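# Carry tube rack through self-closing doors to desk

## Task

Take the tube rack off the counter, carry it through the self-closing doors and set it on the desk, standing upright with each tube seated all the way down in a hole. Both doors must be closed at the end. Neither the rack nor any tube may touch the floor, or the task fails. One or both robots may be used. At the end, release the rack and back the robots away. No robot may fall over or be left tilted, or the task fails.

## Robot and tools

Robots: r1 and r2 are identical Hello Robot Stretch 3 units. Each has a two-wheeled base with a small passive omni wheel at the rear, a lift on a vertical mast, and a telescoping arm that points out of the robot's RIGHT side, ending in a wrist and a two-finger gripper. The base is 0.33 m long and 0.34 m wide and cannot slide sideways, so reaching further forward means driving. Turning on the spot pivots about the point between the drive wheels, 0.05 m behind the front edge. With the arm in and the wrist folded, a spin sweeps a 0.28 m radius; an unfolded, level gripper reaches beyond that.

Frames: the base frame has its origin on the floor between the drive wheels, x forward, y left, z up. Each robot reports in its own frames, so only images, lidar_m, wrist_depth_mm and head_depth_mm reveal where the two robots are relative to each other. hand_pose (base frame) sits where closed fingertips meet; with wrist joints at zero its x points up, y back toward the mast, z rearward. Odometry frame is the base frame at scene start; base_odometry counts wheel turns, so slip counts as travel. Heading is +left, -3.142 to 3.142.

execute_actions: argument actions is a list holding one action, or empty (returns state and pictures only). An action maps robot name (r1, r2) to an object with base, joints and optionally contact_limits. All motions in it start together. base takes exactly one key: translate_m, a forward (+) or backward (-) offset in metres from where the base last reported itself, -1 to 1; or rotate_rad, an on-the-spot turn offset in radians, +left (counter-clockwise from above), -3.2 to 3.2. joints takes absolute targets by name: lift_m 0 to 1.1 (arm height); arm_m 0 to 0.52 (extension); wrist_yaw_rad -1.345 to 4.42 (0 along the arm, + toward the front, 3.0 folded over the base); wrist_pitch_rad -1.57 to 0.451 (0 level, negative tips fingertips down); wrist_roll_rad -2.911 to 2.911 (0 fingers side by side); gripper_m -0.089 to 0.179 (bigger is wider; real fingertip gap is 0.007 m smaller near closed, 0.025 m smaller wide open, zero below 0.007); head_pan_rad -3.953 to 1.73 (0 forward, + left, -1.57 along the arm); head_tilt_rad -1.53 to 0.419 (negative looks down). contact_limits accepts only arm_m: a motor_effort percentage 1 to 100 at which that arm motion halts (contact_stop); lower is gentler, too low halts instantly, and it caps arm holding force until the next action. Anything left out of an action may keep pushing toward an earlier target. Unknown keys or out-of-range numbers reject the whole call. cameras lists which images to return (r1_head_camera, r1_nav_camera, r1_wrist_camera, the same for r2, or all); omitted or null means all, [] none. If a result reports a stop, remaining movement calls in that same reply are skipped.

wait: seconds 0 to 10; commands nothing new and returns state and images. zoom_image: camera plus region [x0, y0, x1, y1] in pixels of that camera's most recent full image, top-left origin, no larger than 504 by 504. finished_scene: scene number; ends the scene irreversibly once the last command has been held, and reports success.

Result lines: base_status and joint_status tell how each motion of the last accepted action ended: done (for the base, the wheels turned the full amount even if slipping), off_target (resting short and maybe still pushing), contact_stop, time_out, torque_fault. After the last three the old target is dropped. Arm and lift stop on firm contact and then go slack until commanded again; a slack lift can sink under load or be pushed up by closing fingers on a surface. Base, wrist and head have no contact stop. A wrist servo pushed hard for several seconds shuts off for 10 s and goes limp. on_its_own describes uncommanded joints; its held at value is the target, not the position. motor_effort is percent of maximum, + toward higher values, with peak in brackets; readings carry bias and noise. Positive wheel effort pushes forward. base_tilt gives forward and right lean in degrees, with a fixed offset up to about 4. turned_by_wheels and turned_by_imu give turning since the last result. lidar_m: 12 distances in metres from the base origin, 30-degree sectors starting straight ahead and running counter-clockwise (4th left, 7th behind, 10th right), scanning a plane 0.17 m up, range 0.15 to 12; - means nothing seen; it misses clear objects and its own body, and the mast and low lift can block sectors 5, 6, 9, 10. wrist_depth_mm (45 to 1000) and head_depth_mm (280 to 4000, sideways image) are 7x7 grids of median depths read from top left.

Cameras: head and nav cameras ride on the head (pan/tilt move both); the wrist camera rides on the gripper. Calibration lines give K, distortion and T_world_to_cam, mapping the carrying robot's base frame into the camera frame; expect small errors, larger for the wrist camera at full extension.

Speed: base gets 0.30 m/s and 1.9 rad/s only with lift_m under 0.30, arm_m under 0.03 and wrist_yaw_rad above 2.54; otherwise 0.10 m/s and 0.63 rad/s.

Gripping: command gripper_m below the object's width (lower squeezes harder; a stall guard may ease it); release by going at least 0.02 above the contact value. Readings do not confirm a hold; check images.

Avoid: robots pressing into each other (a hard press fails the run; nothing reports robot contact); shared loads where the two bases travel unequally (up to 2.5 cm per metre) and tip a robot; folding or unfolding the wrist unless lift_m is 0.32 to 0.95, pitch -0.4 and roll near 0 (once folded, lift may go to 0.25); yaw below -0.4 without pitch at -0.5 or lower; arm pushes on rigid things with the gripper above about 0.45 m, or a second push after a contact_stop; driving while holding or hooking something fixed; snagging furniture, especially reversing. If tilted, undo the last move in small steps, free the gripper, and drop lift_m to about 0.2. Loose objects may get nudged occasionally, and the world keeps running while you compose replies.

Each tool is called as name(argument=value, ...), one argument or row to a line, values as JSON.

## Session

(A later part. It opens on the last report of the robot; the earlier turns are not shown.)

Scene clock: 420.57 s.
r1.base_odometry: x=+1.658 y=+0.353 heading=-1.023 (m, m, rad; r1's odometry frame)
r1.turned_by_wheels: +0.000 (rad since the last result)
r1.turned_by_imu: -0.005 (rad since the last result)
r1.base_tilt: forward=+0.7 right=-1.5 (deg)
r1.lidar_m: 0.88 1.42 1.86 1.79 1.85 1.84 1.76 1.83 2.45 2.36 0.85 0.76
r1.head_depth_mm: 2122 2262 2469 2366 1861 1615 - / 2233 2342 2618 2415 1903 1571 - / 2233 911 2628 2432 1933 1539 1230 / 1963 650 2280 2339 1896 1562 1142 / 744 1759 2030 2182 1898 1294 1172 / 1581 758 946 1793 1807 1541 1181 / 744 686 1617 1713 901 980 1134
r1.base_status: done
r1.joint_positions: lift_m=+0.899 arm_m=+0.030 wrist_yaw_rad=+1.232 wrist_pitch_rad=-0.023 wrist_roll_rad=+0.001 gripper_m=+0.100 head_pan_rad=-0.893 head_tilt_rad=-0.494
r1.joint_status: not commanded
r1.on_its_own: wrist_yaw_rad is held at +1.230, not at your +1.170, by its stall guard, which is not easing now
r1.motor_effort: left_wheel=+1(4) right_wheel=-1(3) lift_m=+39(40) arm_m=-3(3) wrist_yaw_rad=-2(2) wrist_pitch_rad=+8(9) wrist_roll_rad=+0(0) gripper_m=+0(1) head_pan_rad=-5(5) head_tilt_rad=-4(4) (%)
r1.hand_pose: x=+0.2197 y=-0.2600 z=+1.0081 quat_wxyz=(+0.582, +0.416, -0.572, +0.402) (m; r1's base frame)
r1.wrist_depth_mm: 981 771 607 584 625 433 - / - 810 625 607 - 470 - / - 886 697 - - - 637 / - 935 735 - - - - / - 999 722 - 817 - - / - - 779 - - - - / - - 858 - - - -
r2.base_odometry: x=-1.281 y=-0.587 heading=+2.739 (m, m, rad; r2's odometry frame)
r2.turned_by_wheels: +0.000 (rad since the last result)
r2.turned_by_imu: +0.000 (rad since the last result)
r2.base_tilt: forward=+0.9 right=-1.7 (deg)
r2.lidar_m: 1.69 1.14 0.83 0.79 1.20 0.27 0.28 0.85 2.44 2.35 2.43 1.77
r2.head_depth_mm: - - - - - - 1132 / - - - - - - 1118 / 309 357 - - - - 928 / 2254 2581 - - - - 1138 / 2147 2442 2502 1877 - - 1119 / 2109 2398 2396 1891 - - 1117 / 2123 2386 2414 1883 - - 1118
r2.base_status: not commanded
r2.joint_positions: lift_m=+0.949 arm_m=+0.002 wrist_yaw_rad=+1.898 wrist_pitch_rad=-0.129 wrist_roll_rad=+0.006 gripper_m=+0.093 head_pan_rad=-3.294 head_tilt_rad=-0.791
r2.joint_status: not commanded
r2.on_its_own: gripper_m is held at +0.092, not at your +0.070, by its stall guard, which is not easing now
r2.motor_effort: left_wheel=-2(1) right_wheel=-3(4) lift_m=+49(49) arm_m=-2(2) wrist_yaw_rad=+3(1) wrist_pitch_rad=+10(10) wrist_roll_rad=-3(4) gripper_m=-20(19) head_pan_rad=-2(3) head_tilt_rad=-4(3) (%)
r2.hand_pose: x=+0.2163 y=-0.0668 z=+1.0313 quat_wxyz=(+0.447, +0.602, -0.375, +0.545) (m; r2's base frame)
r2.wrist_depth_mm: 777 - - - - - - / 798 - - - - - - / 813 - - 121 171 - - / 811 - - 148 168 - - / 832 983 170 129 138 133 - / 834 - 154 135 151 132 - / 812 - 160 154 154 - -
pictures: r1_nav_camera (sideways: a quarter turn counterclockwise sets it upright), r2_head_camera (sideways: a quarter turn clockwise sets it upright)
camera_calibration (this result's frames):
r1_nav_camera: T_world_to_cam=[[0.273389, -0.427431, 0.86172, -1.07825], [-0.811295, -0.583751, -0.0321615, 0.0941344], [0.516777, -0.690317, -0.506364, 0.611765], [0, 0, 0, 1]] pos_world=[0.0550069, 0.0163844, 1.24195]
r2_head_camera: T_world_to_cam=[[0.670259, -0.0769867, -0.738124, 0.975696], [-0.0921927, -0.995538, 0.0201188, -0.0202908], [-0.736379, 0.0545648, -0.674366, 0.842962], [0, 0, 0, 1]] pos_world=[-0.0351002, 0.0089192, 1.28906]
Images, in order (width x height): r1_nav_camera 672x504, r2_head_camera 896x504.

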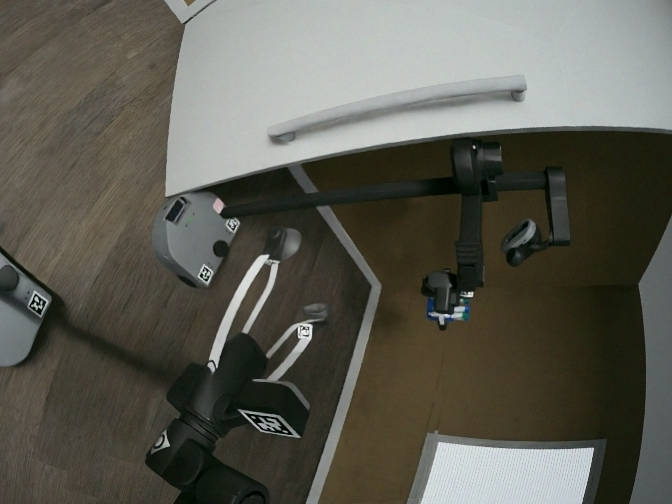

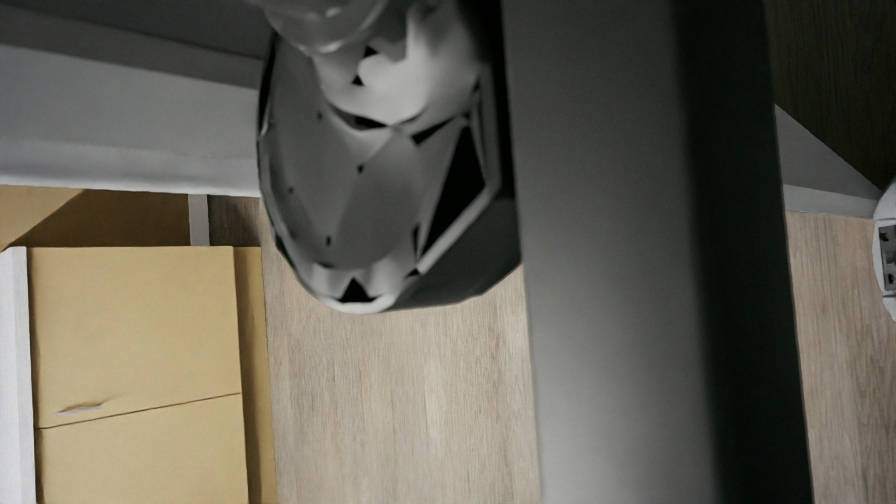

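execute_actions(
  actions=[
    {"r2":{"base":{"translate_m":-0.3},"joints":{"wrist_yaw_rad":1.3,"head_pan_rad":1.2,"head_tilt_rad":-0.6}},"r1":{"joints":{"wrist_yaw_rad":3.0,"wrist_pitch_rad":-0.4,"arm_m":0,"gripper_m":0.03}}},
  ],
)

Scene clock: 429.13 s.
r1.base_odometry: x=+1.658 y=+0.353 heading=-1.023 (m, m, rad; r1's odometry frame)
r1.turned_by_wheels: +0.000 (rad since the last result)
r1.turned_by_imu: -0.002 (rad since the last result)
r1.base_tilt: forward=+0.8 right=-1.4 (deg)
r1.lidar_m: 0.50 1.42 1.86 1.79 1.85 1.84 1.77 1.83 2.46 2.36 1.97 0.66
r1.head_depth_mm: 2103 2266 2461 2396 1852 1524 1290 / 2226 2400 667 2396 1876 1532 1299 / 2227 2432 638 2342 1878 1538 1295 / 1966 2136 717 2347 1888 1535 1304 / 1758 1877 560 2173 1917 1546 1311 / 1586 1690 496 1910 1914 1561 1164 / 1441 1523 468 1711 1811 1570 1111
r1.base_status: not commanded
r1.joint_positions: lift_m=+0.899 arm_m=+0.000 wrist_yaw_rad=+2.997 wrist_pitch_rad=-0.411 wrist_roll_rad=+0.001 gripper_m=+0.030 head_pan_rad=-0.893 head_tilt_rad=-0.494
r1.joint_status: all done
r1.motor_effort: left_wheel=+1(1) right_wheel=-1(0) lift_m=+40(39) arm_m=-6(7) wrist_yaw_rad=+3(2) wrist_pitch_rad=+4(9) wrist_roll_rad=+0(0) gripper_m=+0(80) head_pan_rad=-5(4) head_tilt_rad=-4(4) (%)
r1.hand_pose: x=+0.0112 y=+0.0776 z=+0.9136 quat_wxyz=(+0.194, +0.701, +0.094, +0.680) (m; r1's base frame)
r1.wrist_depth_mm: - - - - - - - / - - - - - - - / - - - - - - - / - - - - - - - / - - - - - - - / - - - - - - - / - - - - - - -
r2.base_odometry: x=-1.004 y=-0.705 heading=+2.739 (m, m, rad; r2's odometry frame)
r2.turned_by_wheels: +0.000 (rad since the last result)
r2.turned_by_imu: -0.002 (rad since the last result)
r2.base_tilt: forward=+1.1 right=-1.7 (deg)
r2.lidar_m: 1.99 1.14 0.87 3.12 0.57 0.32 0.27 0.27 0.65 2.35 2.43 2.08
r2.head_depth_mm: 754 846 963 1116 1328 1457 1216 / 722 812 918 1060 1243 1420 1219 / 722 798 885 1008 1171 1367 1218 / 2535 2827 2980 2363 1754 1419 1217 / 2717 3032 3261 2391 1817 1457 1221 / 2653 2902 3140 2391 1817 1456 1213 / 2590 2823 3091 2390 1813 1455 1220
r2.base_status: done
r2.joint_positions: lift_m=+0.949 arm_m=+0.002 wrist_yaw_rad=+1.302 wrist_pitch_rad=-0.129 wrist_roll_rad=+0.006 gripper_m=+0.093 head_pan_rad=+1.193 head_tilt_rad=-0.605
r2.joint_status: all done
r2.on_its_own: gripper_m is held at +0.092, not at your +0.070, by its stall guard, which is not easing now
r2.motor_effort: left_wheel=+0(5) right_wheel=-2(42) lift_m=+49(49) arm_m=-3(2) wrist_yaw_rad=-1(4) wrist_pitch_rad=+10(10) wrist_roll_rad=-4(4) gripper_m=-20(20) head_pan_rad=+2(30) head_tilt_rad=+1(14) (%)
r2.hand_pose: x=+0.2206 y=-0.2140 z=+1.0313 quat_wxyz=(+0.588, +0.465, -0.535, +0.390) (m; r2's base frame)
r2.wrist_depth_mm: - - - - - - - / - - - - - - - / - - - 123 170 - - / - - - 148 173 - - / - - 170 130 137 133 - / - - 155 136 151 131 - / - - 160 154 154 - -
pictures: r1_head_camera (sideways: a quarter turn clockwise sets it upright), r1_nav_camera (sideways: a quarter turn counterclockwise sets it upright), r1_wrist_camera, r2_head_camera (sideways: a quarter turn clockwise sets it upright), r2_nav_camera (sideways: a quarter turn counterclockwise sets it upright), r2_wrist_camera
camera_calibration (this result's frames):
r1_head_camera: T_world_to_cam=[[-0.291213, 0.410511, -0.864104, 1.14733], [0.782788, 0.621493, 0.0314454, -0.0450275], [0.549944, -0.667253, -0.50233, 0.609634], [0, 0, 0, 1]] pos_world=[0.0341006, -0.0362284, 1.29907]
r1_nav_camera: T_world_to_cam=[[0.273386, -0.427433, 0.86172, -1.07825], [-0.8113, -0.583745, -0.0321615, 0.0941345], [0.516772, -0.69032, -0.506364, 0.611765], [0, 0, 0, 1]] pos_world=[0.055007, 0.0163841, 1.24195]
r1_wrist_camera: T_world_to_cam=[[0.98216, -0.187225, -0.0175499, 0.0165446], [-0.125987, -0.585871, -0.800551, 0.802653], [0.139601, 0.788481, -0.599007, 0.647529], [0, 0, 0, 1]] pos_world=[-0.00552153, -0.0372153, 1.03073]
r2_head_camera: T_world_to_cam=[[-0.170538, -0.498367, -0.850028, 1.1267], [-0.950576, 0.310369, 0.00874255, -0.000247579], [0.259465, 0.809507, -0.526665, 0.644743], [0, 0, 0, 1]] pos_world=[0.0246218, 0.039665, 1.2973]
r2_nav_camera: T_world_to_cam=[[0.198641, 0.523629, 0.828465, -1.04209], [0.929083, -0.36971, 0.0109076, 0.0378018], [0.312003, 0.767547, -0.559934, 0.686215], [0, 0, 0, 1]] pos_world=[-0.0422203, 0.0329428, 1.24716]
r2_wrist_camera: T_world_to_cam=[[-0.216001, -0.976375, -0.00588859, -0.150824], [-0.292518, 0.0704645, -0.95366, 1.0937], [0.931545, -0.204269, -0.300828, 0.220537], [0, 0, 0, 1]] pos_world=[0.0819077, -0.179279, 1.10847]
Images, in order (width x height): r1_head_camera 896x504, r1_nav_camera 672x504, r1_wrist_camera 644x364, r2_head_camera 896x504, r2_nav_camera 672x504, r2_wrist_camera 644x364.

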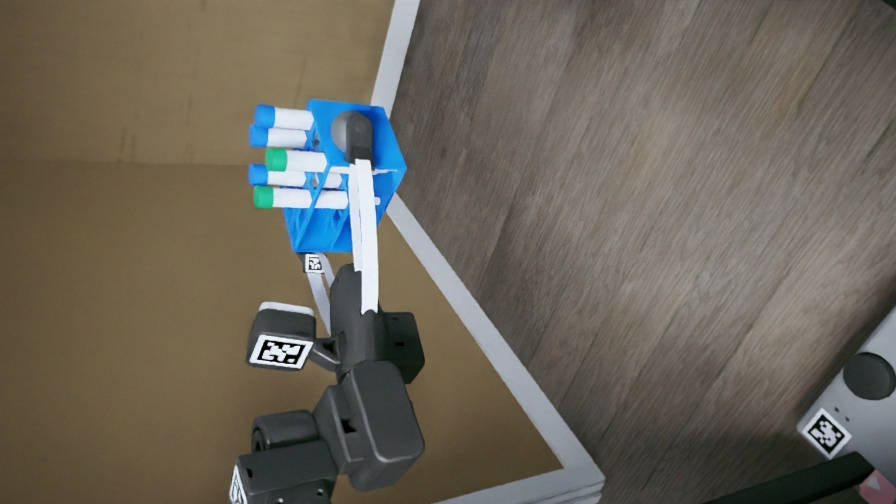

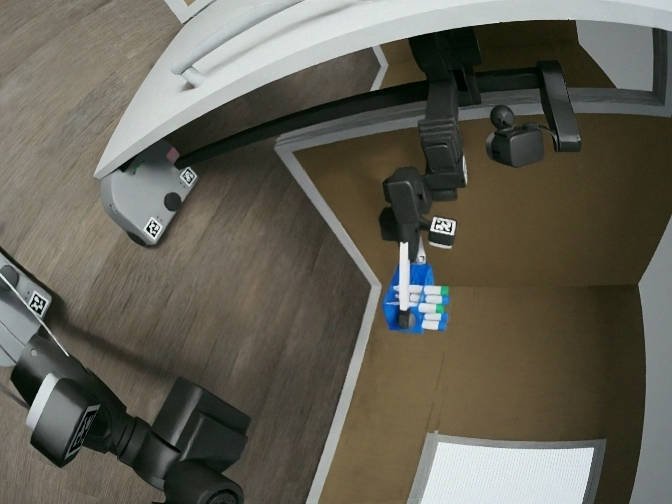

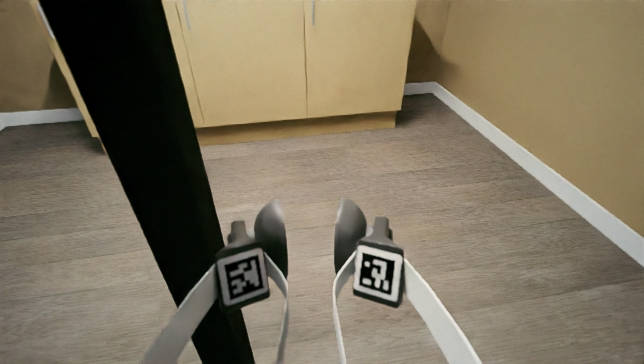

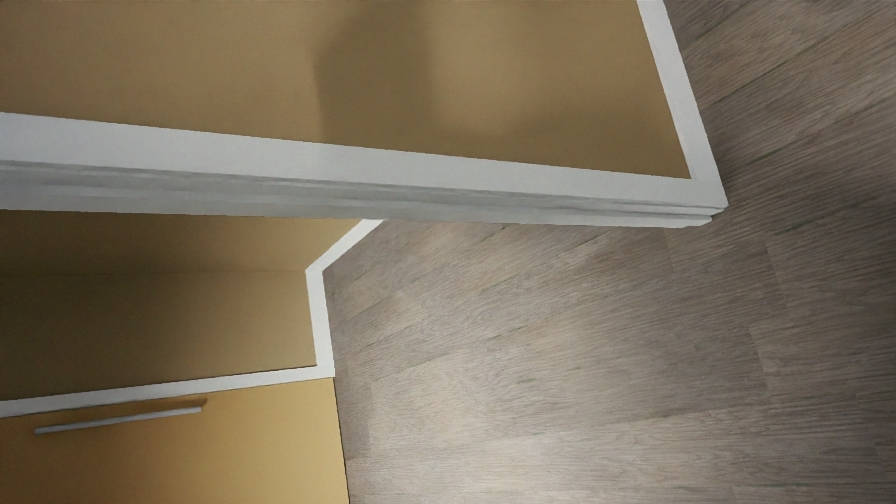

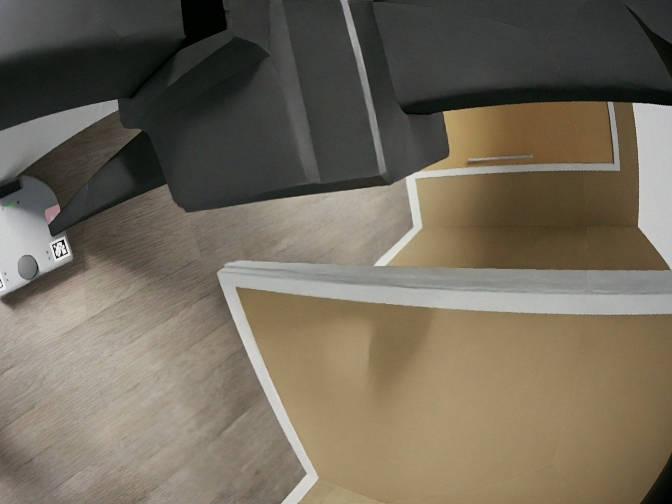

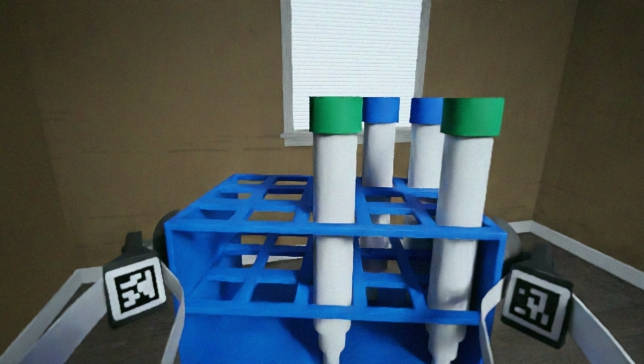

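execute_actions(
  actions=[
    {"r2":{"base":{"translate_m":-0.1}},"r1":{"base":{"rotate_rad":-1.57},"joints":{"lift_m":0.27}}},
  ],
  cameras=[],
)

execute_actions(
  actions=[
    {"r1":{"base":{"translate_m":1.0},"joints":{"head_pan_rad":0.5,"head_tilt_rad":-0.5}}},
  ],
  cameras=["r1_nav_camera"],
)

Scene clock: 440.90 s.
r1.base_odometry: x=+1.658 y=+0.353 heading=-2.593 (m, m, rad; r1's odometry frame)
r1.turned_by_wheels: -1.570 (rad since the last result)
r1.turned_by_imu: -1.569 (rad since the last result)
r1.base_tilt: forward=+0.6 right=-1.4 (deg)
r1.lidar_m: 2.36 1.97 0.61 0.47 1.42 1.87 1.79 1.85 1.84 1.77 1.83 2.46
r1.head_depth_mm: 1569 1686 1843 2002 1859 1520 1290 / 1660 1786 1959 2134 1864 1525 1293 / 1770 1916 2103 2257 1883 1538 1302 / 1875 2052 2253 2358 1899 1550 1314 / 2003 2206 2477 2451 1914 1550 1313 / 2159 2394 2693 2496 1928 1567 1313 / 2346 2558 2800 2528 1929 1573 1319
r1.base_status: done
r1.joint_positions: lift_m=+0.271 arm_m=+0.000 wrist_yaw_rad=+2.997 wrist_pitch_rad=-0.413 wrist_roll_rad=+0.001 gripper_m=+0.030 head_pan_rad=-0.893 head_tilt_rad=-0.494
r1.joint_status: all done
r1.motor_effort: left_wheel=+2(5) right_wheel=-2(3) lift_m=+13(37) arm_m=-6(6) wrist_yaw_rad=+2(2) wrist_pitch_rad=+5(5) wrist_roll_rad=+0(0) gripper_m=+0(0) head_pan_rad=-5(5) head_tilt_rad=-3(3) (%)
r1.hand_pose: x=+0.0111 y=+0.0774 z=+0.2844 quat_wxyz=(+0.195, +0.701, +0.095, +0.680) (m; r1's base frame)
r1.wrist_depth_mm: - - 928 - - - - / - - 917 717 - - - / 886 - 762 561 559 860 875 / 669 665 645 607 616 676 679 / 563 568 - 555 563 557 555 / 485 491 - - 476 479 473 / - - - - 417 420 411
r2.base_odometry: x=-0.912 y=-0.744 heading=+2.739 (m, m, rad; r2's odometry frame)
r2.turned_by_wheels: +0.000 (rad since the last result)
r2.turned_by_imu: -0.001 (rad since the last result)
r2.base_tilt: forward=+0.9 right=-1.7 (deg)
r2.lidar_m: 2.09 1.13 0.91 3.13 0.48 0.30 0.27 0.28 0.54 2.35 2.43 2.17
r2.head_depth_mm: 748 844 960 1114 1329 1454 1216 / 755 827 919 1047 1243 1415 1223 / 2165 2342 2548 2184 1356 1415 1217 / 2746 3040 3222 2389 1809 1456 1221 / 2725 3060 3278 2365 1800 1458 1219 / 2640 2927 3132 2392 1811 1453 1219 / 2569 2828 3073 2383 1806 1461 1222
r2.base_status: done
r2.joint_positions: lift_m=+0.949 arm_m=+0.002 wrist_yaw_rad=+1.302 wrist_pitch_rad=-0.129 wrist_roll_rad=+0.006 gripper_m=+0.093 head_pan_rad=+1.193 head_tilt_rad=-0.605
r2.joint_status: not commanded
r2.on_its_own: gripper_m is held at +0.092, not at your +0.070, by its stall guard, which is not easing now
r2.motor_effort: left_wheel=+0(5) right_wheel=-1(8) lift_m=+49(49) arm_m=-2(2) wrist_yaw_rad=-2(2) wrist_pitch_rad=+10(10) wrist_roll_rad=-4(4) gripper_m=-20(19) head_pan_rad=+4(4) head_tilt_rad=+2(2) (%)
r2.hand_pose: x=+0.2206 y=-0.2140 z=+1.0313 quat_wxyz=(+0.588, +0.465, -0.535, +0.390) (m; r2's base frame)
r2.wrist_depth_mm: - - - - - - - / - - - - - - - / - - - 121 171 - - / - - - 148 173 - - / - - 170 129 138 133 - / - - 155 135 151 131 - / - - 159 154 154 - -
pictures: none
No camera images: the call's "cameras" was empty. Leave "cameras" out to get every camera's image.

Scene clock: 445.93 s.
r1.base_odometry: x=+0.805 y=-0.169 heading=-2.593 (m, m, rad; r1's odometry frame)
r1.turned_by_wheels: +0.000 (rad since the last result)
r1.turned_by_imu: +0.009 (rad since the last result)
r1.base_tilt: forward=+0.8 right=-1.5 (deg)
r1.lidar_m: 1.36 1.41 1.43 1.38 1.54 0.90 2.78 2.50 1.82 1.76 1.83 1.41
r1.head_depth_mm: 1138 1229 1336 1468 1624 1520 1286 / 1178 1279 1400 1551 1717 1529 1297 / 1232 1341 1467 1637 1767 1536 1306 / 1283 1400 1550 1729 1840 1548 1306 / 1341 1473 1631 1831 1903 1553 1321 / 1405 1560 1740 1962 1912 1560 1318 / 1481 1638 1825 1970 1936 1571 1325
r1.base_status: done
r1.joint_positions: lift_m=+0.271 arm_m=+0.000 wrist_yaw_rad=+2.998 wrist_pitch_rad=-0.413 wrist_roll_rad=+0.001 gripper_m=+0.030 head_pan_rad=+0.493 head_tilt_rad=-0.495
r1.joint_status: all done
r1.motor_effort: left_wheel=+1(11) right_wheel=+0(2) lift_m=+14(14) arm_m=-6(6) wrist_yaw_rad=+1(1) wrist_pitch_rad=+5(5) wrist_roll_rad=+0(0) gripper_m=+0(0) head_pan_rad=+5(57) head_tilt_rad=-4(1) (%)
r1.hand_pose: x=+0.0109 y=+0.0774 z=+0.2843 quat_wxyz=(+0.195, +0.701, +0.095, +0.680) (m; r1's base frame)
r1.wrist_depth_mm: - - - - - - - / - - - - - - - / 871 - 898 848 878 856 869 / 699 690 675 679 678 684 679 / 565 557 - 563 575 560 548 / 477 490 - - 477 478 477 / - - - - 415 417 415
r2.base_odometry: x=-0.912 y=-0.744 heading=+2.739 (m, m, rad; r2's odometry frame)
r2.turned_by_wheels: +0.000 (rad since the last result)
r2.turned_by_imu: +0.000 (rad since the last result)
r2.base_tilt: forward=+1.0 right=-1.7 (deg)
r2.lidar_m: 2.09 1.13 0.91 3.12 0.48 0.30 0.27 0.28 2.45 2.34 2.43 0.78
r2.head_depth_mm: 748 847 962 1116 1325 1457 1213 / 756 829 921 1047 1242 1417 1220 / 2158 2349 2553 2187 1358 1415 1222 / 2726 2995 3207 2379 1813 1454 1225 / 2733 3031 3274 2377 1806 1456 1223 / 2642 2929 3150 2388 1810 1454 1218 / 2577 2831 3074 2400 1815 1461 1227
r2.base_status: not commanded
r2.joint_positions: lift_m=+0.949 arm_m=+0.002 wrist_yaw_rad=+1.302 wrist_pitch_rad=-0.129 wrist_roll_rad=+0.006 gripper_m=+0.093 head_pan_rad=+1.193 head_tilt_rad=-0.605
r2.joint_status: not commanded
r2.on_its_own: gripper_m is held at +0.092, not at your +0.070, by its stall guard, which is not easing now
r2.motor_effort: left_wheel=-1(1) right_wheel=-1(1) lift_m=+49(49) arm_m=-2(3) wrist_yaw_rad=-2(1) wrist_pitch_rad=+10(10) wrist_roll_rad=-4(4) gripper_m=-19(20) head_pan_rad=+5(3) head_tilt_rad=+2(2) (%)
r2.hand_pose: x=+0.2206 y=-0.2140 z=+1.0313 quat_wxyz=(+0.588, +0.465, -0.535, +0.390) (m; r2's base frame)
r2.wrist_depth_mm: - - - - 653 - - / - - - - - - - / - - - 121 171 - - / - - - 148 172 - - / - - 171 129 137 133 - / - - 154 135 152 131 - / - - 160 154 155 - -
pictures: r1_nav_camera (sideways: a quarter turn counterclockwise sets it upright)
camera_calibration (this result's frames):
r1_nav_camera: T_world_to_cam=[[0.470573, 0.190139, 0.861631, -1.07934], [0.424489, -0.904862, -0.032152, 0.0865837], [0.773544, 0.380883, -0.506515, 0.610396], [0, 0, 0, 1]] pos_world=[-0.00101438, 0.0510817, 1.24195]
Images, in order (width x height): r1_nav_camera 672x504.

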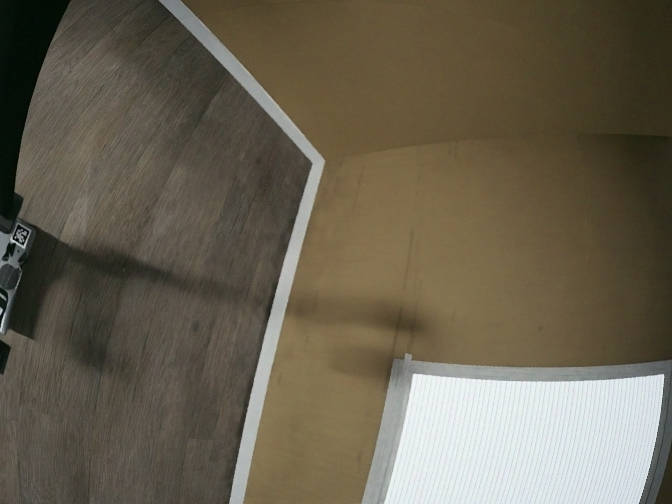

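execute_actions(
  actions=[
    {"r1":{"base":{"rotate_rad":1.57},"joints":{"head_pan_rad":0.8}}},
  ],
  cameras=[],
)

execute_actions(
  actions=[
    {"r1":{"base":{"translate_m":1.0}}},
  ],
  cameras=["r1_nav_camera"],
)

Scene clock: 451.47 s.
r1.base_odometry: x=+0.805 y=-0.169 heading=-1.023 (m, m, rad; r1's odometry frame)
r1.turned_by_wheels: +1.570 (rad since the last result)
r1.turned_by_imu: +1.559 (rad since the last result)
r1.base_tilt: forward=+0.8 right=-1.5 (deg)
r1.lidar_m: 1.38 1.55 0.90 2.79 2.51 1.83 1.76 1.83 1.41 1.36 1.41 1.43
r1.head_depth_mm: 3027 3420 3287 2369 1850 1516 1289 / 2713 2994 3172 2390 1861 1524 1299 / 1625 2625 2869 2234 1887 1534 1299 / 1372 1476 1599 1763 1794 1420 1305 / 885 973 1015 1426 1606 1363 1272 / 743 963 611 647 1416 1408 1303 / 985 760 716 1179 1759 1563 1328
r1.base_status: done
r1.joint_positions: lift_m=+0.271 arm_m=+0.000 wrist_yaw_rad=+2.998 wrist_pitch_rad=-0.413 wrist_roll_rad=+0.001 gripper_m=+0.030 head_pan_rad=+0.793 head_tilt_rad=-0.495
r1.joint_status: all done
r1.motor_effort: left_wheel=-2(9) right_wheel=+2(7) lift_m=+14(13) arm_m=-6(6) wrist_yaw_rad=+1(2) wrist_pitch_rad=+5(5) wrist_roll_rad=+0(0) gripper_m=+0(0) head_pan_rad=+5(37) head_tilt_rad=-4(4) (%)
r1.hand_pose: x=+0.0109 y=+0.0774 z=+0.2843 quat_wxyz=(+0.195, +0.701, +0.095, +0.680) (m; r1's base frame)
r1.wrist_depth_mm: - - - - - - - / - - - - 967 833 - / 838 - 865 892 866 883 877 / 688 690 687 687 684 672 675 / 559 566 - 577 565 560 563 / 480 492 - - 474 471 482 / - - - - 414 413 407
r2.base_odometry: x=-0.912 y=-0.744 heading=+2.739 (m, m, rad; r2's odometry frame)
r2.turned_by_wheels: +0.000 (rad since the last result)
r2.turned_by_imu: +0.000 (rad since the last result)
r2.base_tilt: forward=+1.0 right=-1.7 (deg)
r2.lidar_m: 2.09 1.13 0.91 3.11 0.48 0.30 0.27 0.28 2.44 2.35 0.86 0.90
r2.head_depth_mm: 747 843 961 1114 1324 1456 1219 / 757 825 917 1049 1246 1412 1216 / 2152 2340 2551 2197 1359 1416 1221 / 2716 3018 3214 2374 1808 1456 1222 / 2744 3035 3281 2385 1810 1454 1221 / 2644 2906 3168 2388 1820 1455 1224 / 2564 2810 3059 2384 1812 1462 1224
r2.base_status: not commanded
r2.joint_positions: lift_m=+0.949 arm_m=+0.002 wrist_yaw_rad=+1.302 wrist_pitch_rad=-0.129 wrist_roll_rad=+0.006 gripper_m=+0.093 head_pan_rad=+1.193 head_tilt_rad=-0.605
r2.joint_status: not commanded
r2.on_its_own: gripper_m is held at +0.092, not at your +0.070, by its stall guard, which is not easing now
r2.motor_effort: left_wheel=-1(1) right_wheel=-1(1) lift_m=+49(49) arm_m=-2(2) wrist_yaw_rad=-1(2) wrist_pitch_rad=+9(10) wrist_roll_rad=-4(4) gripper_m=-19(19) head_pan_rad=+3(3) head_tilt_rad=+2(2) (%)
r2.hand_pose: x=+0.2206 y=-0.2140 z=+1.0313 quat_wxyz=(+0.588, +0.465, -0.535, +0.390) (m; r2's base frame)
r2.wrist_depth_mm: - - - - - - - / - - - - - - - / - - - 121 171 588 - / - - - 148 173 634 - / - - 170 129 137 133 - / - - 155 135 152 131 - / - - 160 154 154 753 -
pictures: none
No camera images: the call's "cameras" was empty. Leave "cameras" out to get every camera's image.

Scene clock: 456.50 s.
r1.base_odometry: x=+1.326 y=-1.023 heading=-1.023 (m, m, rad; r1's odometry frame)
r1.turned_by_wheels: +0.000 (rad since the last result)
r1.turned_by_imu: +0.008 (rad since the last result)
r1.base_tilt: forward=+0.8 right=-1.5 (deg)
r1.lidar_m: 0.38 0.39 1.16 1.06 0.82 2.86 2.76 1.92 1.41 1.36 0.53 0.39
r1.head_depth_mm: 318 344 376 412 457 511 573 / 343 372 401 441 488 553 633 / 2411 2617 2855 2403 1876 1526 1269 / 2176 2357 2566 2432 1884 1539 1306 / 1983 2131 2297 2364 1901 1549 1310 / 1841 1957 2121 2239 1924 1565 1319 / 1711 1816 1944 2083 1763 1528 1323
r1.base_status: done
r1.joint_positions: lift_m=+0.271 arm_m=+0.000 wrist_yaw_rad=+2.998 wrist_pitch_rad=-0.413 wrist_roll_rad=+0.001 gripper_m=+0.030 head_pan_rad=+0.793 head_tilt_rad=-0.495
r1.joint_status: not commanded
r1.motor_effort: left_wheel=-2(7) right_wheel=+3(8) lift_m=+13(14) arm_m=-6(6) wrist_yaw_rad=+1(1) wrist_pitch_rad=+5(5) wrist_roll_rad=+0(0) gripper_m=+0(0) head_pan_rad=+5(5) head_tilt_rad=-4(3) (%)
r1.hand_pose: x=+0.0109 y=+0.0774 z=+0.2843 quat_wxyz=(+0.195, +0.701, +0.095, +0.680) (m; r1's base frame)
r1.wrist_depth_mm: - - 998 - - - - / 677 - - - - - - / 714 - 871 881 862 877 392 / 679 672 676 685 683 654 397 / 557 569 - 562 567 564 415 / 475 494 - - 473 479 406 / - - - - 414 416 390
r2.base_odometry: x=-0.912 y=-0.744 heading=+2.739 (m, m, rad; r2's odometry frame)
r2.turned_by_wheels: +0.000 (rad since the last result)
r2.turned_by_imu: +0.000 (rad since the last result)
r2.base_tilt: forward=+1.0 right=-1.7 (deg)
r2.lidar_m: 2.09 0.66 0.92 3.12 0.48 0.30 0.27 0.28 2.45 2.35 2.43 2.18
r2.head_depth_mm: 747 845 962 1113 1324 1455 1164 / 757 826 919 1052 1240 1416 1219 / 2161 2328 2548 2188 1361 1415 1219 / 2722 3021 3225 2379 1808 1452 1219 / 2732 3048 3296 2392 1818 1458 1224 / 2665 2921 3153 2397 1815 1458 1220 / 2573 2818 3086 2386 1813 1462 1222
r2.base_status: not commanded
r2.joint_positions: lift_m=+0.949 arm_m=+0.002 wrist_yaw_rad=+1.302 wrist_pitch_rad=-0.129 wrist_roll_rad=+0.006 gripper_m=+0.093 head_pan_rad=+1.193 head_tilt_rad=-0.605
r2.joint_status: not commanded
r2.on_its_own: gripper_m is held at +0.092, not at your +0.070, by its stall guard, which is not easing now
r2.motor_effort: left_wheel=+0(0) right_wheel=-1(1) lift_m=+49(49) arm_m=-2(3) wrist_yaw_rad=-2(1) wrist_pitch_rad=+10(9) wrist_roll_rad=-4(4) gripper_m=-20(20) head_pan_rad=+3(3) head_tilt_rad=+2(2) (%)
r2.hand_pose: x=+0.2206 y=-0.2140 z=+1.0313 quat_wxyz=(+0.588, +0.465, -0.535, +0.390) (m; r2's base frame)
r2.wrist_depth_mm: - - - - - - - / - - - - - - - / - - - 121 171 - - / - - - 148 173 - - / - - 171 129 137 133 - / - - 154 135 151 131 - / - - 159 154 154 - -
pictures: r1_nav_camera (sideways: a quarter turn counterclockwise sets it upright)
camera_calibration (this result's frames):
r1_nav_camera: T_world_to_cam=[[0.393357, 0.320786, 0.861607, -1.07884], [0.67302, -0.738925, -0.0321494, 0.0850643], [0.62635, 0.592525, -0.506557, 0.611348], [0, 0, 0, 1]] pos_world=[-0.0157998, 0.0466931, 1.24195]
Images, in order (width x height): r1_nav_camera 672x504.

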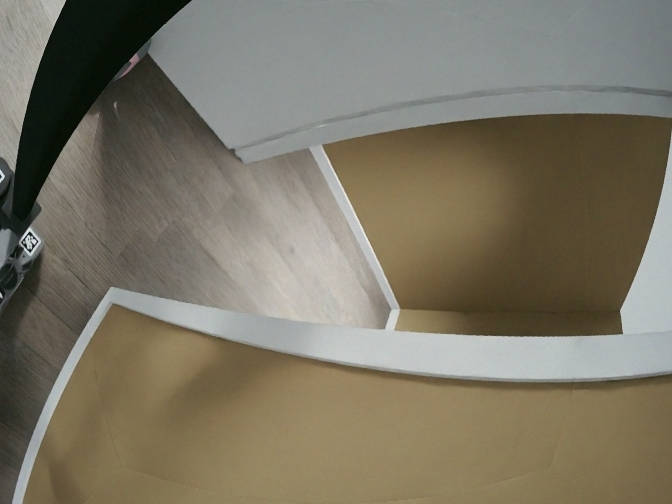

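execute_actions(
  actions=[
    {"r1":{"base":{"rotate_rad":1.57},"joints":{"head_pan_rad":0,"head_tilt_rad":-0.7}}},
  ],
  cameras=[],
)

execute_actions(
  actions=[
    {"r1":{"base":{"translate_m":0.52}}},
  ],
  cameras=["r1_nav_camera","r2_nav_camera"],
)

Scene clock: 465.93 s.
r1.base_odometry: x=+1.326 y=-1.023 heading=+0.547 (m, m, rad; r1's odometry frame)
r1.turned_by_wheels: +1.570 (rad since the last result)
r1.turned_by_imu: +1.558 (rad since the last result)
r1.base_tilt: forward=+0.8 right=-1.6 (deg)
r1.lidar_m: 1.06 0.80 2.86 2.76 1.93 1.41 1.36 0.54 0.39 0.38 0.39 1.16
r1.head_depth_mm: 985 1128 1315 1593 1549 1334 1175 / 967 1091 1248 1464 1550 1342 1176 / 945 1063 1214 1427 1558 1346 1186 / 931 1042 1191 1395 1526 1355 1186 / 913 1024 1164 1349 1521 1362 1189 / 898 1004 1138 1307 1330 1281 1197 / 883 977 1061 1222 1398 1277 1199
r1.base_status: done
r1.joint_positions: lift_m=+0.271 arm_m=+0.000 wrist_yaw_rad=+2.998 wrist_pitch_rad=-0.413 wrist_roll_rad=+0.001 gripper_m=+0.030 head_pan_rad=+0.007 head_tilt_rad=-0.691
r1.joint_status: all done
r1.motor_effort: left_wheel=-2(9) right_wheel=+2(10) lift_m=+13(13) arm_m=-6(6) wrist_yaw_rad=+1(1) wrist_pitch_rad=+5(5) wrist_roll_rad=+0(0) gripper_m=+0(0) head_pan_rad=-5(57) head_tilt_rad=-5(26) (%)
r1.hand_pose: x=+0.0109 y=+0.0774 z=+0.2843 quat_wxyz=(+0.195, +0.701, +0.095, +0.680) (m; r1's base frame)
r1.wrist_depth_mm: - - - - - - - / - - - - - - - / 871 - 862 841 857 853 724 / 685 670 680 681 681 695 674 / 572 565 - 566 570 562 560 / 489 494 - - 476 471 479 / - - - - 419 413 415
r2.base_odometry: x=-0.912 y=-0.744 heading=+2.739 (m, m, rad; r2's odometry frame)
r2.turned_by_wheels: +0.000 (rad since the last result)
r2.turned_by_imu: +0.000 (rad since the last result)
r2.base_tilt: forward=+1.0 right=-1.6 (deg)
r2.lidar_m: 2.09 0.80 0.92 3.12 0.48 0.30 0.27 0.28 2.44 2.35 2.43 2.18
r2.head_depth_mm: 750 845 961 1118 1322 1452 1220 / 755 827 918 1048 1239 1419 1220 / 2159 2345 2572 2187 1359 1415 1218 / 2731 3007 3205 2374 1811 1464 1220 / 2706 3029 3264 2399 1813 1461 1221 / 2661 2920 3181 2381 1806 1454 1219 / 2561 2824 3064 2396 1810 1461 1220
r2.base_status: not commanded
r2.joint_positions: lift_m=+0.949 arm_m=+0.002 wrist_yaw_rad=+1.302 wrist_pitch_rad=-0.129 wrist_roll_rad=+0.006 gripper_m=+0.093 head_pan_rad=+1.193 head_tilt_rad=-0.605
r2.joint_status: not commanded
r2.on_its_own: gripper_m is held at +0.092, not at your +0.070, by its stall guard, which is not easing now
r2.motor_effort: left_wheel=+0(1) right_wheel=-1(1) lift_m=+49(49) arm_m=-3(2) wrist_yaw_rad=-2(0) wrist_pitch_rad=+10(10) wrist_roll_rad=-4(4) gripper_m=-20(19) head_pan_rad=+2(3) head_tilt_rad=+1(2) (%)
r2.hand_pose: x=+0.2206 y=-0.2140 z=+1.0313 quat_wxyz=(+0.588, +0.465, -0.535, +0.390) (m; r2's base frame)
r2.wrist_depth_mm: - - - - - - - / - - - - - - - / - - - 121 171 - - / - - - 148 173 - - / - - 170 129 138 133 - / - - 155 135 151 131 - / 826 - 160 154 154 - -
pictures: none
No camera images: the call's "cameras" was empty. Leave "cameras" out to get every camera's image.

Scene clock: 469.33 s.
r1.base_odometry: x=+1.770 y=-0.752 heading=+0.547 (m, m, rad; r1's odometry frame)
r1.turned_by_wheels: +0.000 (rad since the last result)
r1.turned_by_imu: +0.004 (rad since the last result)
r1.base_tilt: forward=+0.9 right=-1.5 (deg)
r1.lidar_m: 0.54 0.36 0.36 2.75 2.64 1.95 1.46 0.54 0.46 2.71 1.75 0.60
r1.head_depth_mm: 484 548 631 742 910 1160 1177 / 475 536 615 724 878 1109 1180 / 466 525 600 705 850 1068 1180 / 458 515 588 686 822 1024 1185 / 450 504 574 667 795 989 1171 / 443 494 563 651 773 950 1151 / 437 486 551 635 751 914 1044
r1.base_status: done
r1.joint_positions: lift_m=+0.271 arm_m=+0.000 wrist_yaw_rad=+2.998 wrist_pitch_rad=-0.413 wrist_roll_rad=+0.001 gripper_m=+0.030 head_pan_rad=+0.007 head_tilt_rad=-0.692
r1.joint_status: not commanded
r1.motor_effort: left_wheel=-2(6) right_wheel=+2(6) lift_m=+14(14) arm_m=-6(6) wrist_yaw_rad=+1(1) wrist_pitch_rad=+5(5) wrist_roll_rad=+0(0) gripper_m=+0(1) head_pan_rad=-4(5) head_tilt_rad=-5(5) (%)
r1.hand_pose: x=+0.0109 y=+0.0774 z=+0.2843 quat_wxyz=(+0.195, +0.701, +0.095, +0.680) (m; r1's base frame)
r1.wrist_depth_mm: - - - - - - 466 / - - - - - 370 506 / 881 - 907 867 514 408 507 / 693 669 697 699 446 414 496 / 577 567 - 576 439 463 536 / 483 497 - - 468 473 478 / - - - - 417 412 411
r2.base_odometry: x=-0.912 y=-0.744 heading=+2.739 (m, m, rad; r2's odometry frame)
r2.turned_by_wheels: +0.000 (rad since the last result)
r2.turned_by_imu: +0.000 (rad since the last result)
r2.base_tilt: forward=+0.9 right=-1.7 (deg)
r2.lidar_m: 2.09 0.37 0.37 3.11 0.48 0.30 0.27 0.28 2.45 2.35 2.43 2.18
r2.head_depth_mm: 742 844 962 1078 425 481 686 / 314 805 918 1048 1239 1403 656 / 320 2339 2564 2193 1360 938 1043 / 2703 2994 3211 2375 1805 1345 1069 / 2738 3036 3253 2384 1806 1463 1223 / 2669 2919 3155 2385 1816 1467 1220 / 2554 2807 3089 2392 1818 1458 1223
r2.base_status: not commanded
r2.joint_positions: lift_m=+0.949 arm_m=+0.002 wrist_yaw_rad=+1.302 wrist_pitch_rad=-0.129 wrist_roll_rad=+0.006 gripper_m=+0.093 head_pan_rad=+1.193 head_tilt_rad=-0.605
r2.joint_status: not commanded
r2.on_its_own: gripper_m is held at +0.092, not at your +0.070, by its stall guard, which is not easing now
r2.motor_effort: left_wheel=-1(0) right_wheel=-2(1) lift_m=+49(49) arm_m=-3(3) wrist_yaw_rad=-2(1) wrist_pitch_rad=+10(10) wrist_roll_rad=-4(4) gripper_m=-20(19) head_pan_rad=+3(3) head_tilt_rad=+2(2) (%)
r2.hand_pose: x=+0.2206 y=-0.2140 z=+1.0313 quat_wxyz=(+0.588, +0.465, -0.535, +0.390) (m; r2's base frame)
r2.wrist_depth_mm: - - - - - - - / - - - - - - - / - - - 121 172 - - / - - - 148 173 - - / - - 171 129 137 133 - / - - 155 135 152 131 - / - - 159 154 154 - -
pictures: r1_nav_camera (sideways: a quarter turn counterclockwise sets it upright), r2_nav_camera (sideways: a quarter turn counterclockwise sets it upright)
camera_calibration (this result's frames):
r1_nav_camera: T_world_to_cam=[[0.664202, -0.0505138, 0.745844, -0.929572], [-0.0524711, -0.998404, -0.0208914, 0.0748263], [0.745709, -0.0252591, -0.665793, 0.817776], [0, 0, 0, 1]] pos_world=[0.0115267, 0.048407, 1.23935]
r2_nav_camera: T_world_to_cam=[[0.198629, 0.523633, 0.828465, -1.04209], [0.929091, -0.369689, 0.0109076, 0.0378018], [0.311986, 0.767553, -0.559934, 0.686215], [0, 0, 0, 1]] pos_world=[-0.042221, 0.0329417, 1.24716]
Images, in order (width x height): r1_nav_camera 672x504, r2_nav_camera 672x504.

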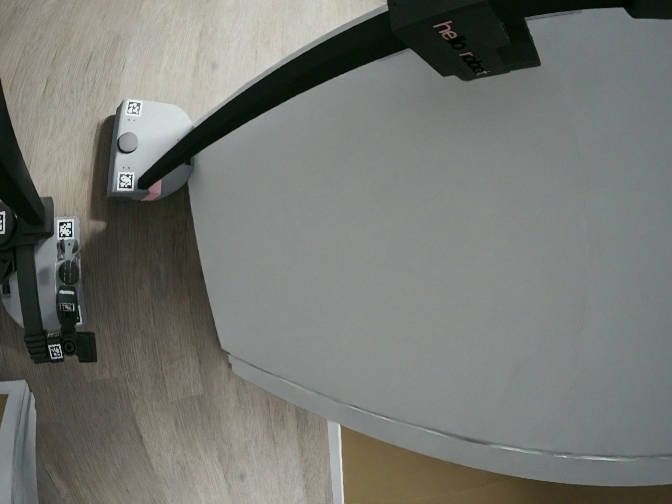

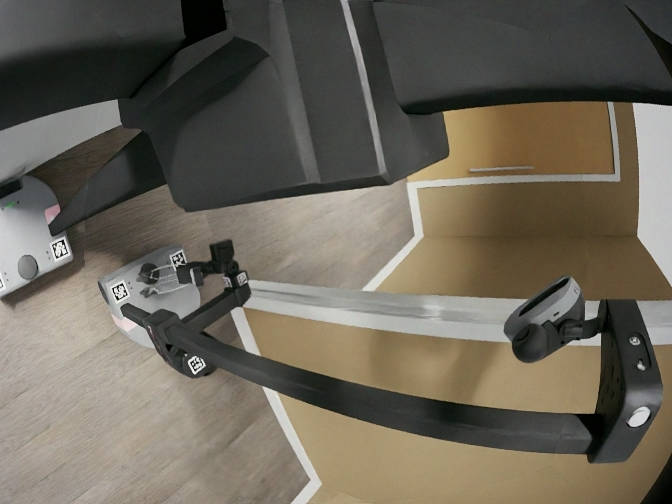

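execute_actions(
  actions=[
    {"r1":{"base":{"rotate_rad":-1.0}}},
  ],
  cameras=[],
)

execute_actions(
  actions=[
    {"r1":{"base":{"translate_m":0.3}}},
  ],
  cameras=["r1_nav_camera"],
)

Scene clock: 474.80 s.
r1.base_odometry: x=+1.770 y=-0.752 heading=-0.453 (m, m, rad; r1's odometry frame)
r1.turned_by_wheels: -1.000 (rad since the last result)
r1.turned_by_imu: -0.996 (rad since the last result)
r1.base_tilt: forward=+0.8 right=-1.5 (deg)
r1.lidar_m: 1.67 0.58 0.54 0.36 0.38 2.75 2.54 1.92 1.23 0.51 0.46 2.72
r1.head_depth_mm: 2431 2647 2270 1846 1545 1339 1172 / 2543 2750 2285 1853 1553 1339 1179 / 2445 2696 2291 1855 1561 1346 1178 / 2094 2325 2318 1868 1571 1345 1188 / 1819 1995 2124 1883 1578 1351 1190 / 1607 1753 1892 1889 1541 1308 1194 / 1452 1552 1662 946 996 1056 1141
r1.base_status: done
r1.joint_positions: lift_m=+0.271 arm_m=+0.000 wrist_yaw_rad=+2.998 wrist_pitch_rad=-0.413 wrist_roll_rad=+0.001 gripper_m=+0.030 head_pan_rad=+0.007 head_tilt_rad=-0.692
r1.joint_status: not commanded
r1.motor_effort: left_wheel=+2(10) right_wheel=-1(6) lift_m=+14(13) arm_m=-6(6) wrist_yaw_rad=+1(1) wrist_pitch_rad=+6(5) wrist_roll_rad=+0(0) gripper_m=+0(0) head_pan_rad=-5(5) head_tilt_rad=-6(5) (%)
r1.hand_pose: x=+0.0109 y=+0.0774 z=+0.2843 quat_wxyz=(+0.195, +0.701, +0.095, +0.680) (m; r1's base frame)
r1.wrist_depth_mm: - - 582 559 536 493 479 / - - 627 613 571 541 506 / 562 - 491 667 641 596 548 / 471 428 485 681 667 625 608 / 545 482 - 562 566 559 559 / 484 499 - - 482 474 477 / - - - - 415 418 410
r2.base_odometry: x=-0.912 y=-0.744 heading=+2.739 (m, m, rad; r2's odometry frame)
r2.turned_by_wheels: +0.000 (rad since the last result)
r2.turned_by_imu: +0.000 (rad since the last result)
r2.base_tilt: forward=+1.0 right=-1.6 (deg)
r2.lidar_m: 2.09 1.13 0.29 3.11 0.48 0.30 0.27 0.28 2.44 2.35 2.44 2.17
r2.head_depth_mm: 736 844 959 1114 1323 1454 1217 / 320 808 920 1047 1245 1398 803 / - - - 300 349 447 834 / 2803 3110 3321 2165 1699 1379 1165 / 2750 3017 3235 2388 1804 1459 1223 / 2660 2900 3132 2413 1809 1464 1222 / 2564 2833 3065 2391 1807 1460 1224
r2.base_status: not commanded
r2.joint_positions: lift_m=+0.949 arm_m=+0.002 wrist_yaw_rad=+1.302 wrist_pitch_rad=-0.129 wrist_roll_rad=+0.006 gripper_m=+0.093 head_pan_rad=+1.193 head_tilt_rad=-0.605
r2.joint_status: not commanded
r2.on_its_own: gripper_m is held at +0.092, not at your +0.070, by its stall guard, which is not easing now
r2.motor_effort: left_wheel=-1(1) right_wheel=-1(1) lift_m=+49(49) arm_m=-2(2) wrist_yaw_rad=-2(2) wrist_pitch_rad=+10(10) wrist_roll_rad=-4(4) gripper_m=-20(20) head_pan_rad=+3(3) head_tilt_rad=+2(2) (%)
r2.hand_pose: x=+0.2206 y=-0.2140 z=+1.0313 quat_wxyz=(+0.588, +0.465, -0.535, +0.390) (m; r2's base frame)
r2.wrist_depth_mm: - - - - - - - / - - - - - - - / - - - 121 171 - - / - - - 148 173 - - / - - 171 129 138 133 - / - - 155 135 151 131 - / - - 160 154 154 - -
pictures: none
No camera images: the call's "cameras" was empty. Leave "cameras" out to get every camera's image.

Scene clock: 477.53 s.
r1.base_odometry: x=+2.040 y=-0.884 heading=-0.453 (m, m, rad; r1's odometry frame)
r1.turned_by_wheels: +0.000 (rad since the last result)
r1.turned_by_imu: +0.002 (rad since the last result)
r1.base_tilt: forward=+0.7 right=-1.4 (deg)
r1.lidar_m: 1.44 0.45 0.42 0.43 0.52 0.52 2.75 2.09 0.45 0.45 1.53 2.47
r1.head_depth_mm: 2184 2429 2278 1845 1545 1338 1175 / 2302 2571 2288 1840 1552 1339 1177 / 2132 2406 2299 1857 1555 1345 1181 / 1802 2003 2174 1866 1570 1347 1186 / 1573 1719 1889 1883 1568 1355 1187 / 1387 1504 1644 1754 1584 1358 1159 / 1248 1343 1451 1577 1585 896 928
r1.base_status: done
r1.joint_positions: lift_m=+0.271 arm_m=+0.000 wrist_yaw_rad=+2.998 wrist_pitch_rad=-0.413 wrist_roll_rad=+0.001 gripper_m=+0.030 head_pan_rad=+0.007 head_tilt_rad=-0.692
r1.joint_status: not commanded
r1.motor_effort: left_wheel=+1(9) right_wheel=+0(4) lift_m=+13(14) arm_m=-6(6) wrist_yaw_rad=+2(1) wrist_pitch_rad=+5(5) wrist_roll_rad=+0(0) gripper_m=+0(0) head_pan_rad=-5(5) head_tilt_rad=-5(6) (%)
r1.hand_pose: x=+0.0109 y=+0.0774 z=+0.2843 quat_wxyz=(+0.195, +0.701, +0.095, +0.680) (m; r1's base frame)
r1.wrist_depth_mm: 562 - 470 445 414 394 381 / 617 - 526 487 454 423 418 / 523 - 582 529 497 465 455 / 481 599 628 582 560 526 523 / 510 574 - 558 558 555 542 / 476 488 - - 481 469 471 / - - - - 416 416 413
r2.base_odometry: x=-0.912 y=-0.744 heading=+2.739 (m, m, rad; r2's odometry frame)
r2.turned_by_wheels: +0.000 (rad since the last result)
r2.turned_by_imu: +0.000 (rad since the last result)
r2.base_tilt: forward=+0.9 right=-1.6 (deg)
r2.lidar_m: 2.09 1.13 0.92 0.51 0.48 0.30 0.27 0.28 2.45 2.35 2.43 2.17
r2.head_depth_mm: 749 844 961 1111 1324 1456 1215 / 754 825 917 1050 1240 1412 1218 / 2149 2347 2567 2181 1361 1415 1222 / 2734 3021 3210 2372 1806 1346 1044 / 2720 3008 3269 2383 1809 927 757 / 2593 2943 3120 2365 1818 832 787 / 481 2823 3060 558 620 1385 1220
r2.base_status: not commanded
r2.joint_positions: lift_m=+0.949 arm_m=+0.002 wrist_yaw_rad=+1.302 wrist_pitch_rad=-0.129 wrist_roll_rad=+0.006 gripper_m=+0.093 head_pan_rad=+1.193 head_tilt_rad=-0.605
r2.joint_status: not commanded
r2.on_its_own: gripper_m is held at +0.092, not at your +0.070, by its stall guard, which is not easing now
r2.motor_effort: left_wheel=+0(1) right_wheel=-2(1) lift_m=+49(49) arm_m=-2(2) wrist_yaw_rad=+0(3) wrist_pitch_rad=+10(10) wrist_roll_rad=-4(4) gripper_m=-20(20) head_pan_rad=+3(3) head_tilt_rad=+2(2) (%)
r2.hand_pose: x=+0.2206 y=-0.2140 z=+1.0313 quat_wxyz=(+0.588, +0.465, -0.535, +0.390) (m; r2's base frame)
r2.wrist_depth_mm: - - - - - - - / - - - - - - - / - - - 121 171 - - / - - - 148 173 - - / - - 170 129 137 133 - / - - 155 135 151 131 - / - - 159 153 154 - -
pictures: r1_nav_camera (sideways: a quarter turn counterclockwise sets it upright)
camera_calibration (this result's frames):
r1_nav_camera: T_world_to_cam=[[0.664322, -0.0505423, 0.745736, -0.929431], [-0.0525187, -0.998402, -0.0208817, 0.0748139], [0.745599, -0.0252929, -0.665915, 0.817935], [0, 0, 0, 1]] pos_world=[0.0115186, 0.0484067, 1.23935]
Images, in order (width x height): r1_nav_camera 672x504.

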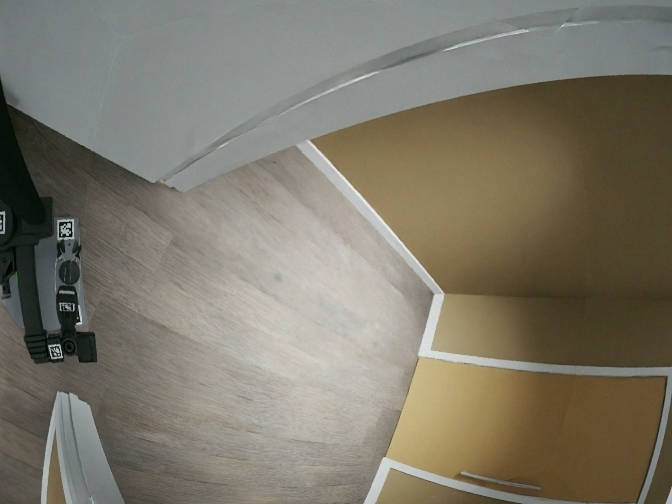

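execute_actions(
  actions=[
    {"r1":{"base":{"rotate_rad":-0.57}}},
  ],
  cameras=[],
)

execute_actions(
  actions=[
    {"r1":{"base":{"translate_m":0.9},"joints":{"head_tilt_rad":-0.2}}},
  ],
  cameras=["r1_nav_camera"],
)

Scene clock: 484.80 s.
r1.base_odometry: x=+2.040 y=-0.884 heading=-1.023 (m, m, rad; r1's odometry frame)
r1.turned_by_wheels: -0.570 (rad since the last result)
r1.turned_by_imu: -0.568 (rad since the last result)
r1.base_tilt: forward=+0.8 right=-1.6 (deg)
r1.lidar_m: 2.47 1.51 0.46 0.42 0.43 0.53 0.52 2.88 2.12 0.45 0.45 1.46
r1.head_depth_mm: 2182 2467 2243 1843 1545 1337 1174 / 2195 2476 2293 1859 1553 1337 1176 / 2178 2442 2313 1856 1564 1347 1181 / 2173 2449 2316 1866 1558 1345 1189 / 2169 2440 2348 1880 1577 1358 1197 / 2156 2428 2352 1883 1584 1365 1192 / 2171 2429 2368 1907 1587 1370 1202
r1.base_status: done
r1.joint_positions: lift_m=+0.271 arm_m=+0.000 wrist_yaw_rad=+2.998 wrist_pitch_rad=-0.413 wrist_roll_rad=+0.001 gripper_m=+0.030 head_pan_rad=+0.007 head_tilt_rad=-0.692
r1.joint_status: not commanded
r1.motor_effort: left_wheel=+2(9) right_wheel=-1(5) lift_m=+13(14) arm_m=-6(6) wrist_yaw_rad=+1(1) wrist_pitch_rad=+5(5) wrist_roll_rad=+0(0) gripper_m=+1(0) head_pan_rad=-5(5) head_tilt_rad=-5(5) (%)
r1.hand_pose: x=+0.0109 y=+0.0774 z=+0.2843 quat_wxyz=(+0.195, +0.701, +0.095, +0.680) (m; r1's base frame)
r1.wrist_depth_mm: 357 - 414 449 524 - - / 386 - 449 494 595 - - / 416 - 494 550 770 881 831 / 456 479 547 600 683 672 674 / 488 523 - 566 565 557 560 / 486 496 - - 474 475 488 / - - - - 410 413 418
r2.base_odometry: x=-0.912 y=-0.744 heading=+2.739 (m, m, rad; r2's odometry frame)
r2.turned_by_wheels: +0.000 (rad since the last result)
r2.turned_by_imu: +0.000 (rad since the last result)
r2.base_tilt: forward=+1.1 right=-1.6 (deg)
r2.lidar_m: 2.09 1.13 0.92 0.58 0.48 0.30 0.27 0.27 2.44 2.35 2.43 2.17
r2.head_depth_mm: 747 845 960 1113 1323 1456 1217 / 755 827 917 1049 1242 1418 1220 / 2165 2333 2560 2184 1360 1415 1221 / 2724 3016 3203 2392 1812 1061 1092 / 2734 3025 3279 2380 1814 1008 1046 / 2610 2932 3142 2377 1815 1460 757 / 475 2811 3094 2405 1810 811 1003
r2.base_status: not commanded
r2.joint_positions: lift_m=+0.949 arm_m=+0.002 wrist_yaw_rad=+1.302 wrist_pitch_rad=-0.129 wrist_roll_rad=+0.006 gripper_m=+0.093 head_pan_rad=+1.193 head_tilt_rad=-0.605
r2.joint_status: not commanded
r2.on_its_own: gripper_m is held at +0.092, not at your +0.070, by its stall guard, which is not easing now
r2.motor_effort: left_wheel=-1(0) right_wheel=-1(1) lift_m=+49(49) arm_m=-2(3) wrist_yaw_rad=-1(2) wrist_pitch_rad=+9(10) wrist_roll_rad=-3(4) gripper_m=-19(20) head_pan_rad=+1(3) head_tilt_rad=+2(2) (%)
r2.hand_pose: x=+0.2206 y=-0.2140 z=+1.0313 quat_wxyz=(+0.588, +0.465, -0.535, +0.390) (m; r2's base frame)
r2.wrist_depth_mm: - - - - - - - / - - - - - - - / - - - 121 171 - - / - - - 148 174 - - / - - 170 129 138 133 - / - - 154 135 151 131 - / - - 160 154 154 - -
pictures: none
No camera images: the call's "cameras" was empty. Leave "cameras" out to get every camera's image.

Scene clock: 489.50 s.
r1.base_odometry: x=+2.508 y=-1.652 heading=-1.023 (m, m, rad; r1's odometry frame)
r1.turned_by_wheels: +0.000 (rad since the last result)
r1.turned_by_imu: +0.008 (rad since the last result)
r1.base_tilt: forward=+0.9 right=-1.5 (deg)
r1.lidar_m: 1.57 1.48 1.10 1.06 0.91 0.80 1.41 0.78 0.95 1.03 1.07 1.49
r1.head_depth_mm: 1357 1427 1477 1562 1639 1735 1626 / 1369 1424 1499 1570 1648 1739 1622 / 1365 1429 1494 1575 1650 1753 1642 / 1365 1425 1493 1568 1653 1739 1642 / 1364 1424 1493 1574 1652 1743 1662 / 1372 1432 1496 1572 1655 1736 1677 / 1366 1430 1493 1563 1643 1737 1685
r1.base_status: done
r1.joint_positions: lift_m=+0.271 arm_m=+0.000 wrist_yaw_rad=+2.998 wrist_pitch_rad=-0.413 wrist_roll_rad=+0.001 gripper_m=+0.030 head_pan_rad=+0.007 head_tilt_rad=-0.210
r1.joint_status: all done
r1.motor_effort: left_wheel=+1(10) right_wheel=+0(2) lift_m=+14(13) arm_m=-6(6) wrist_yaw_rad=+1(2) wrist_pitch_rad=+5(5) wrist_roll_rad=+0(0) gripper_m=+1(1) head_pan_rad=-5(5) head_tilt_rad=+7(47) (%)
r1.hand_pose: x=+0.0109 y=+0.0774 z=+0.2843 quat_wxyz=(+0.195, +0.701, +0.095, +0.680) (m; r1's base frame)
r1.wrist_depth_mm: 898 - 993 - - - - / 943 - - - - - - / 880 - 881 864 866 848 852 / 678 673 682 675 686 693 675 / 564 564 - 571 554 565 560 / 479 495 - - 471 472 470 / - - - - 409 417 414
r2.base_odometry: x=-0.912 y=-0.744 heading=+2.739 (m, m, rad; r2's odometry frame)
r2.turned_by_wheels: +0.000 (rad since the last result)
r2.turned_by_imu: +0.000 (rad since the last result)
r2.base_tilt: forward=+0.9 right=-1.7 (deg)
r2.lidar_m: 2.09 1.14 0.91 1.48 0.48 0.30 0.27 0.28 2.44 2.34 2.43 2.18
r2.head_depth_mm: 747 847 960 1111 1324 1450 1221 / 754 827 917 1045 1240 1419 1216 / 2168 2359 2559 2186 1360 1409 1223 / 2738 3041 3204 2382 1804 1459 1219 / 2740 3022 3250 2399 1763 1457 1219 / 2657 2919 3129 1833 1690 1458 1223 / 2550 2805 3050 1661 1707 1458 1220
r2.base_status: not commanded
r2.joint_positions: lift_m=+0.949 arm_m=+0.002 wrist_yaw_rad=+1.302 wrist_pitch_rad=-0.129 wrist_roll_rad=+0.006 gripper_m=+0.093 head_pan_rad=+1.193 head_tilt_rad=-0.605
r2.joint_status: not commanded
r2.on_its_own: gripper_m is held at +0.092, not at your +0.070, by its stall guard, which is not easing now
r2.motor_effort: left_wheel=+0(0) right_wheel=-1(1) lift_m=+49(49) arm_m=-2(2) wrist_yaw_rad=-2(2) wrist_pitch_rad=+10(10) wrist_roll_rad=-4(4) gripper_m=-20(20) head_pan_rad=+2(3) head_tilt_rad=+2(2) (%)
r2.hand_pose: x=+0.2206 y=-0.2140 z=+1.0313 quat_wxyz=(+0.588, +0.465, -0.535, +0.390) (m; r2's base frame)
r2.wrist_depth_mm: - - - - - - - / - - - - - - - / - - - 121 171 - - / - - - 148 173 - - / - - 171 130 138 133 - / - - 155 136 151 131 - / - - 160 154 154 - -
pictures: r1_nav_camera (sideways: a quarter turn counterclockwise sets it upright)
camera_calibration (this result's frames):
r1_nav_camera: T_world_to_cam=[[0.242731, -0.0534988, 0.968617, -1.21757], [-0.0361824, -0.998283, -0.0460701, 0.107528], [0.969419, -0.0238642, -0.24425, 0.2679], [0, 0, 0, 1]] pos_world=[0.0397261, 0.0485981, 1.24975]
Images, in order (width x height): r1_nav_camera 672x504.

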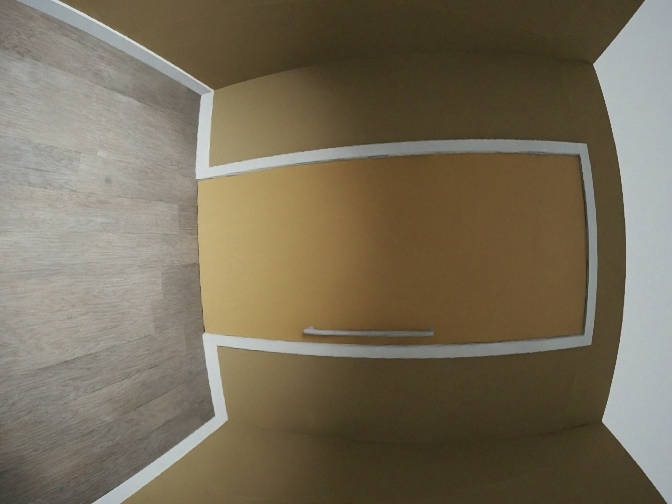

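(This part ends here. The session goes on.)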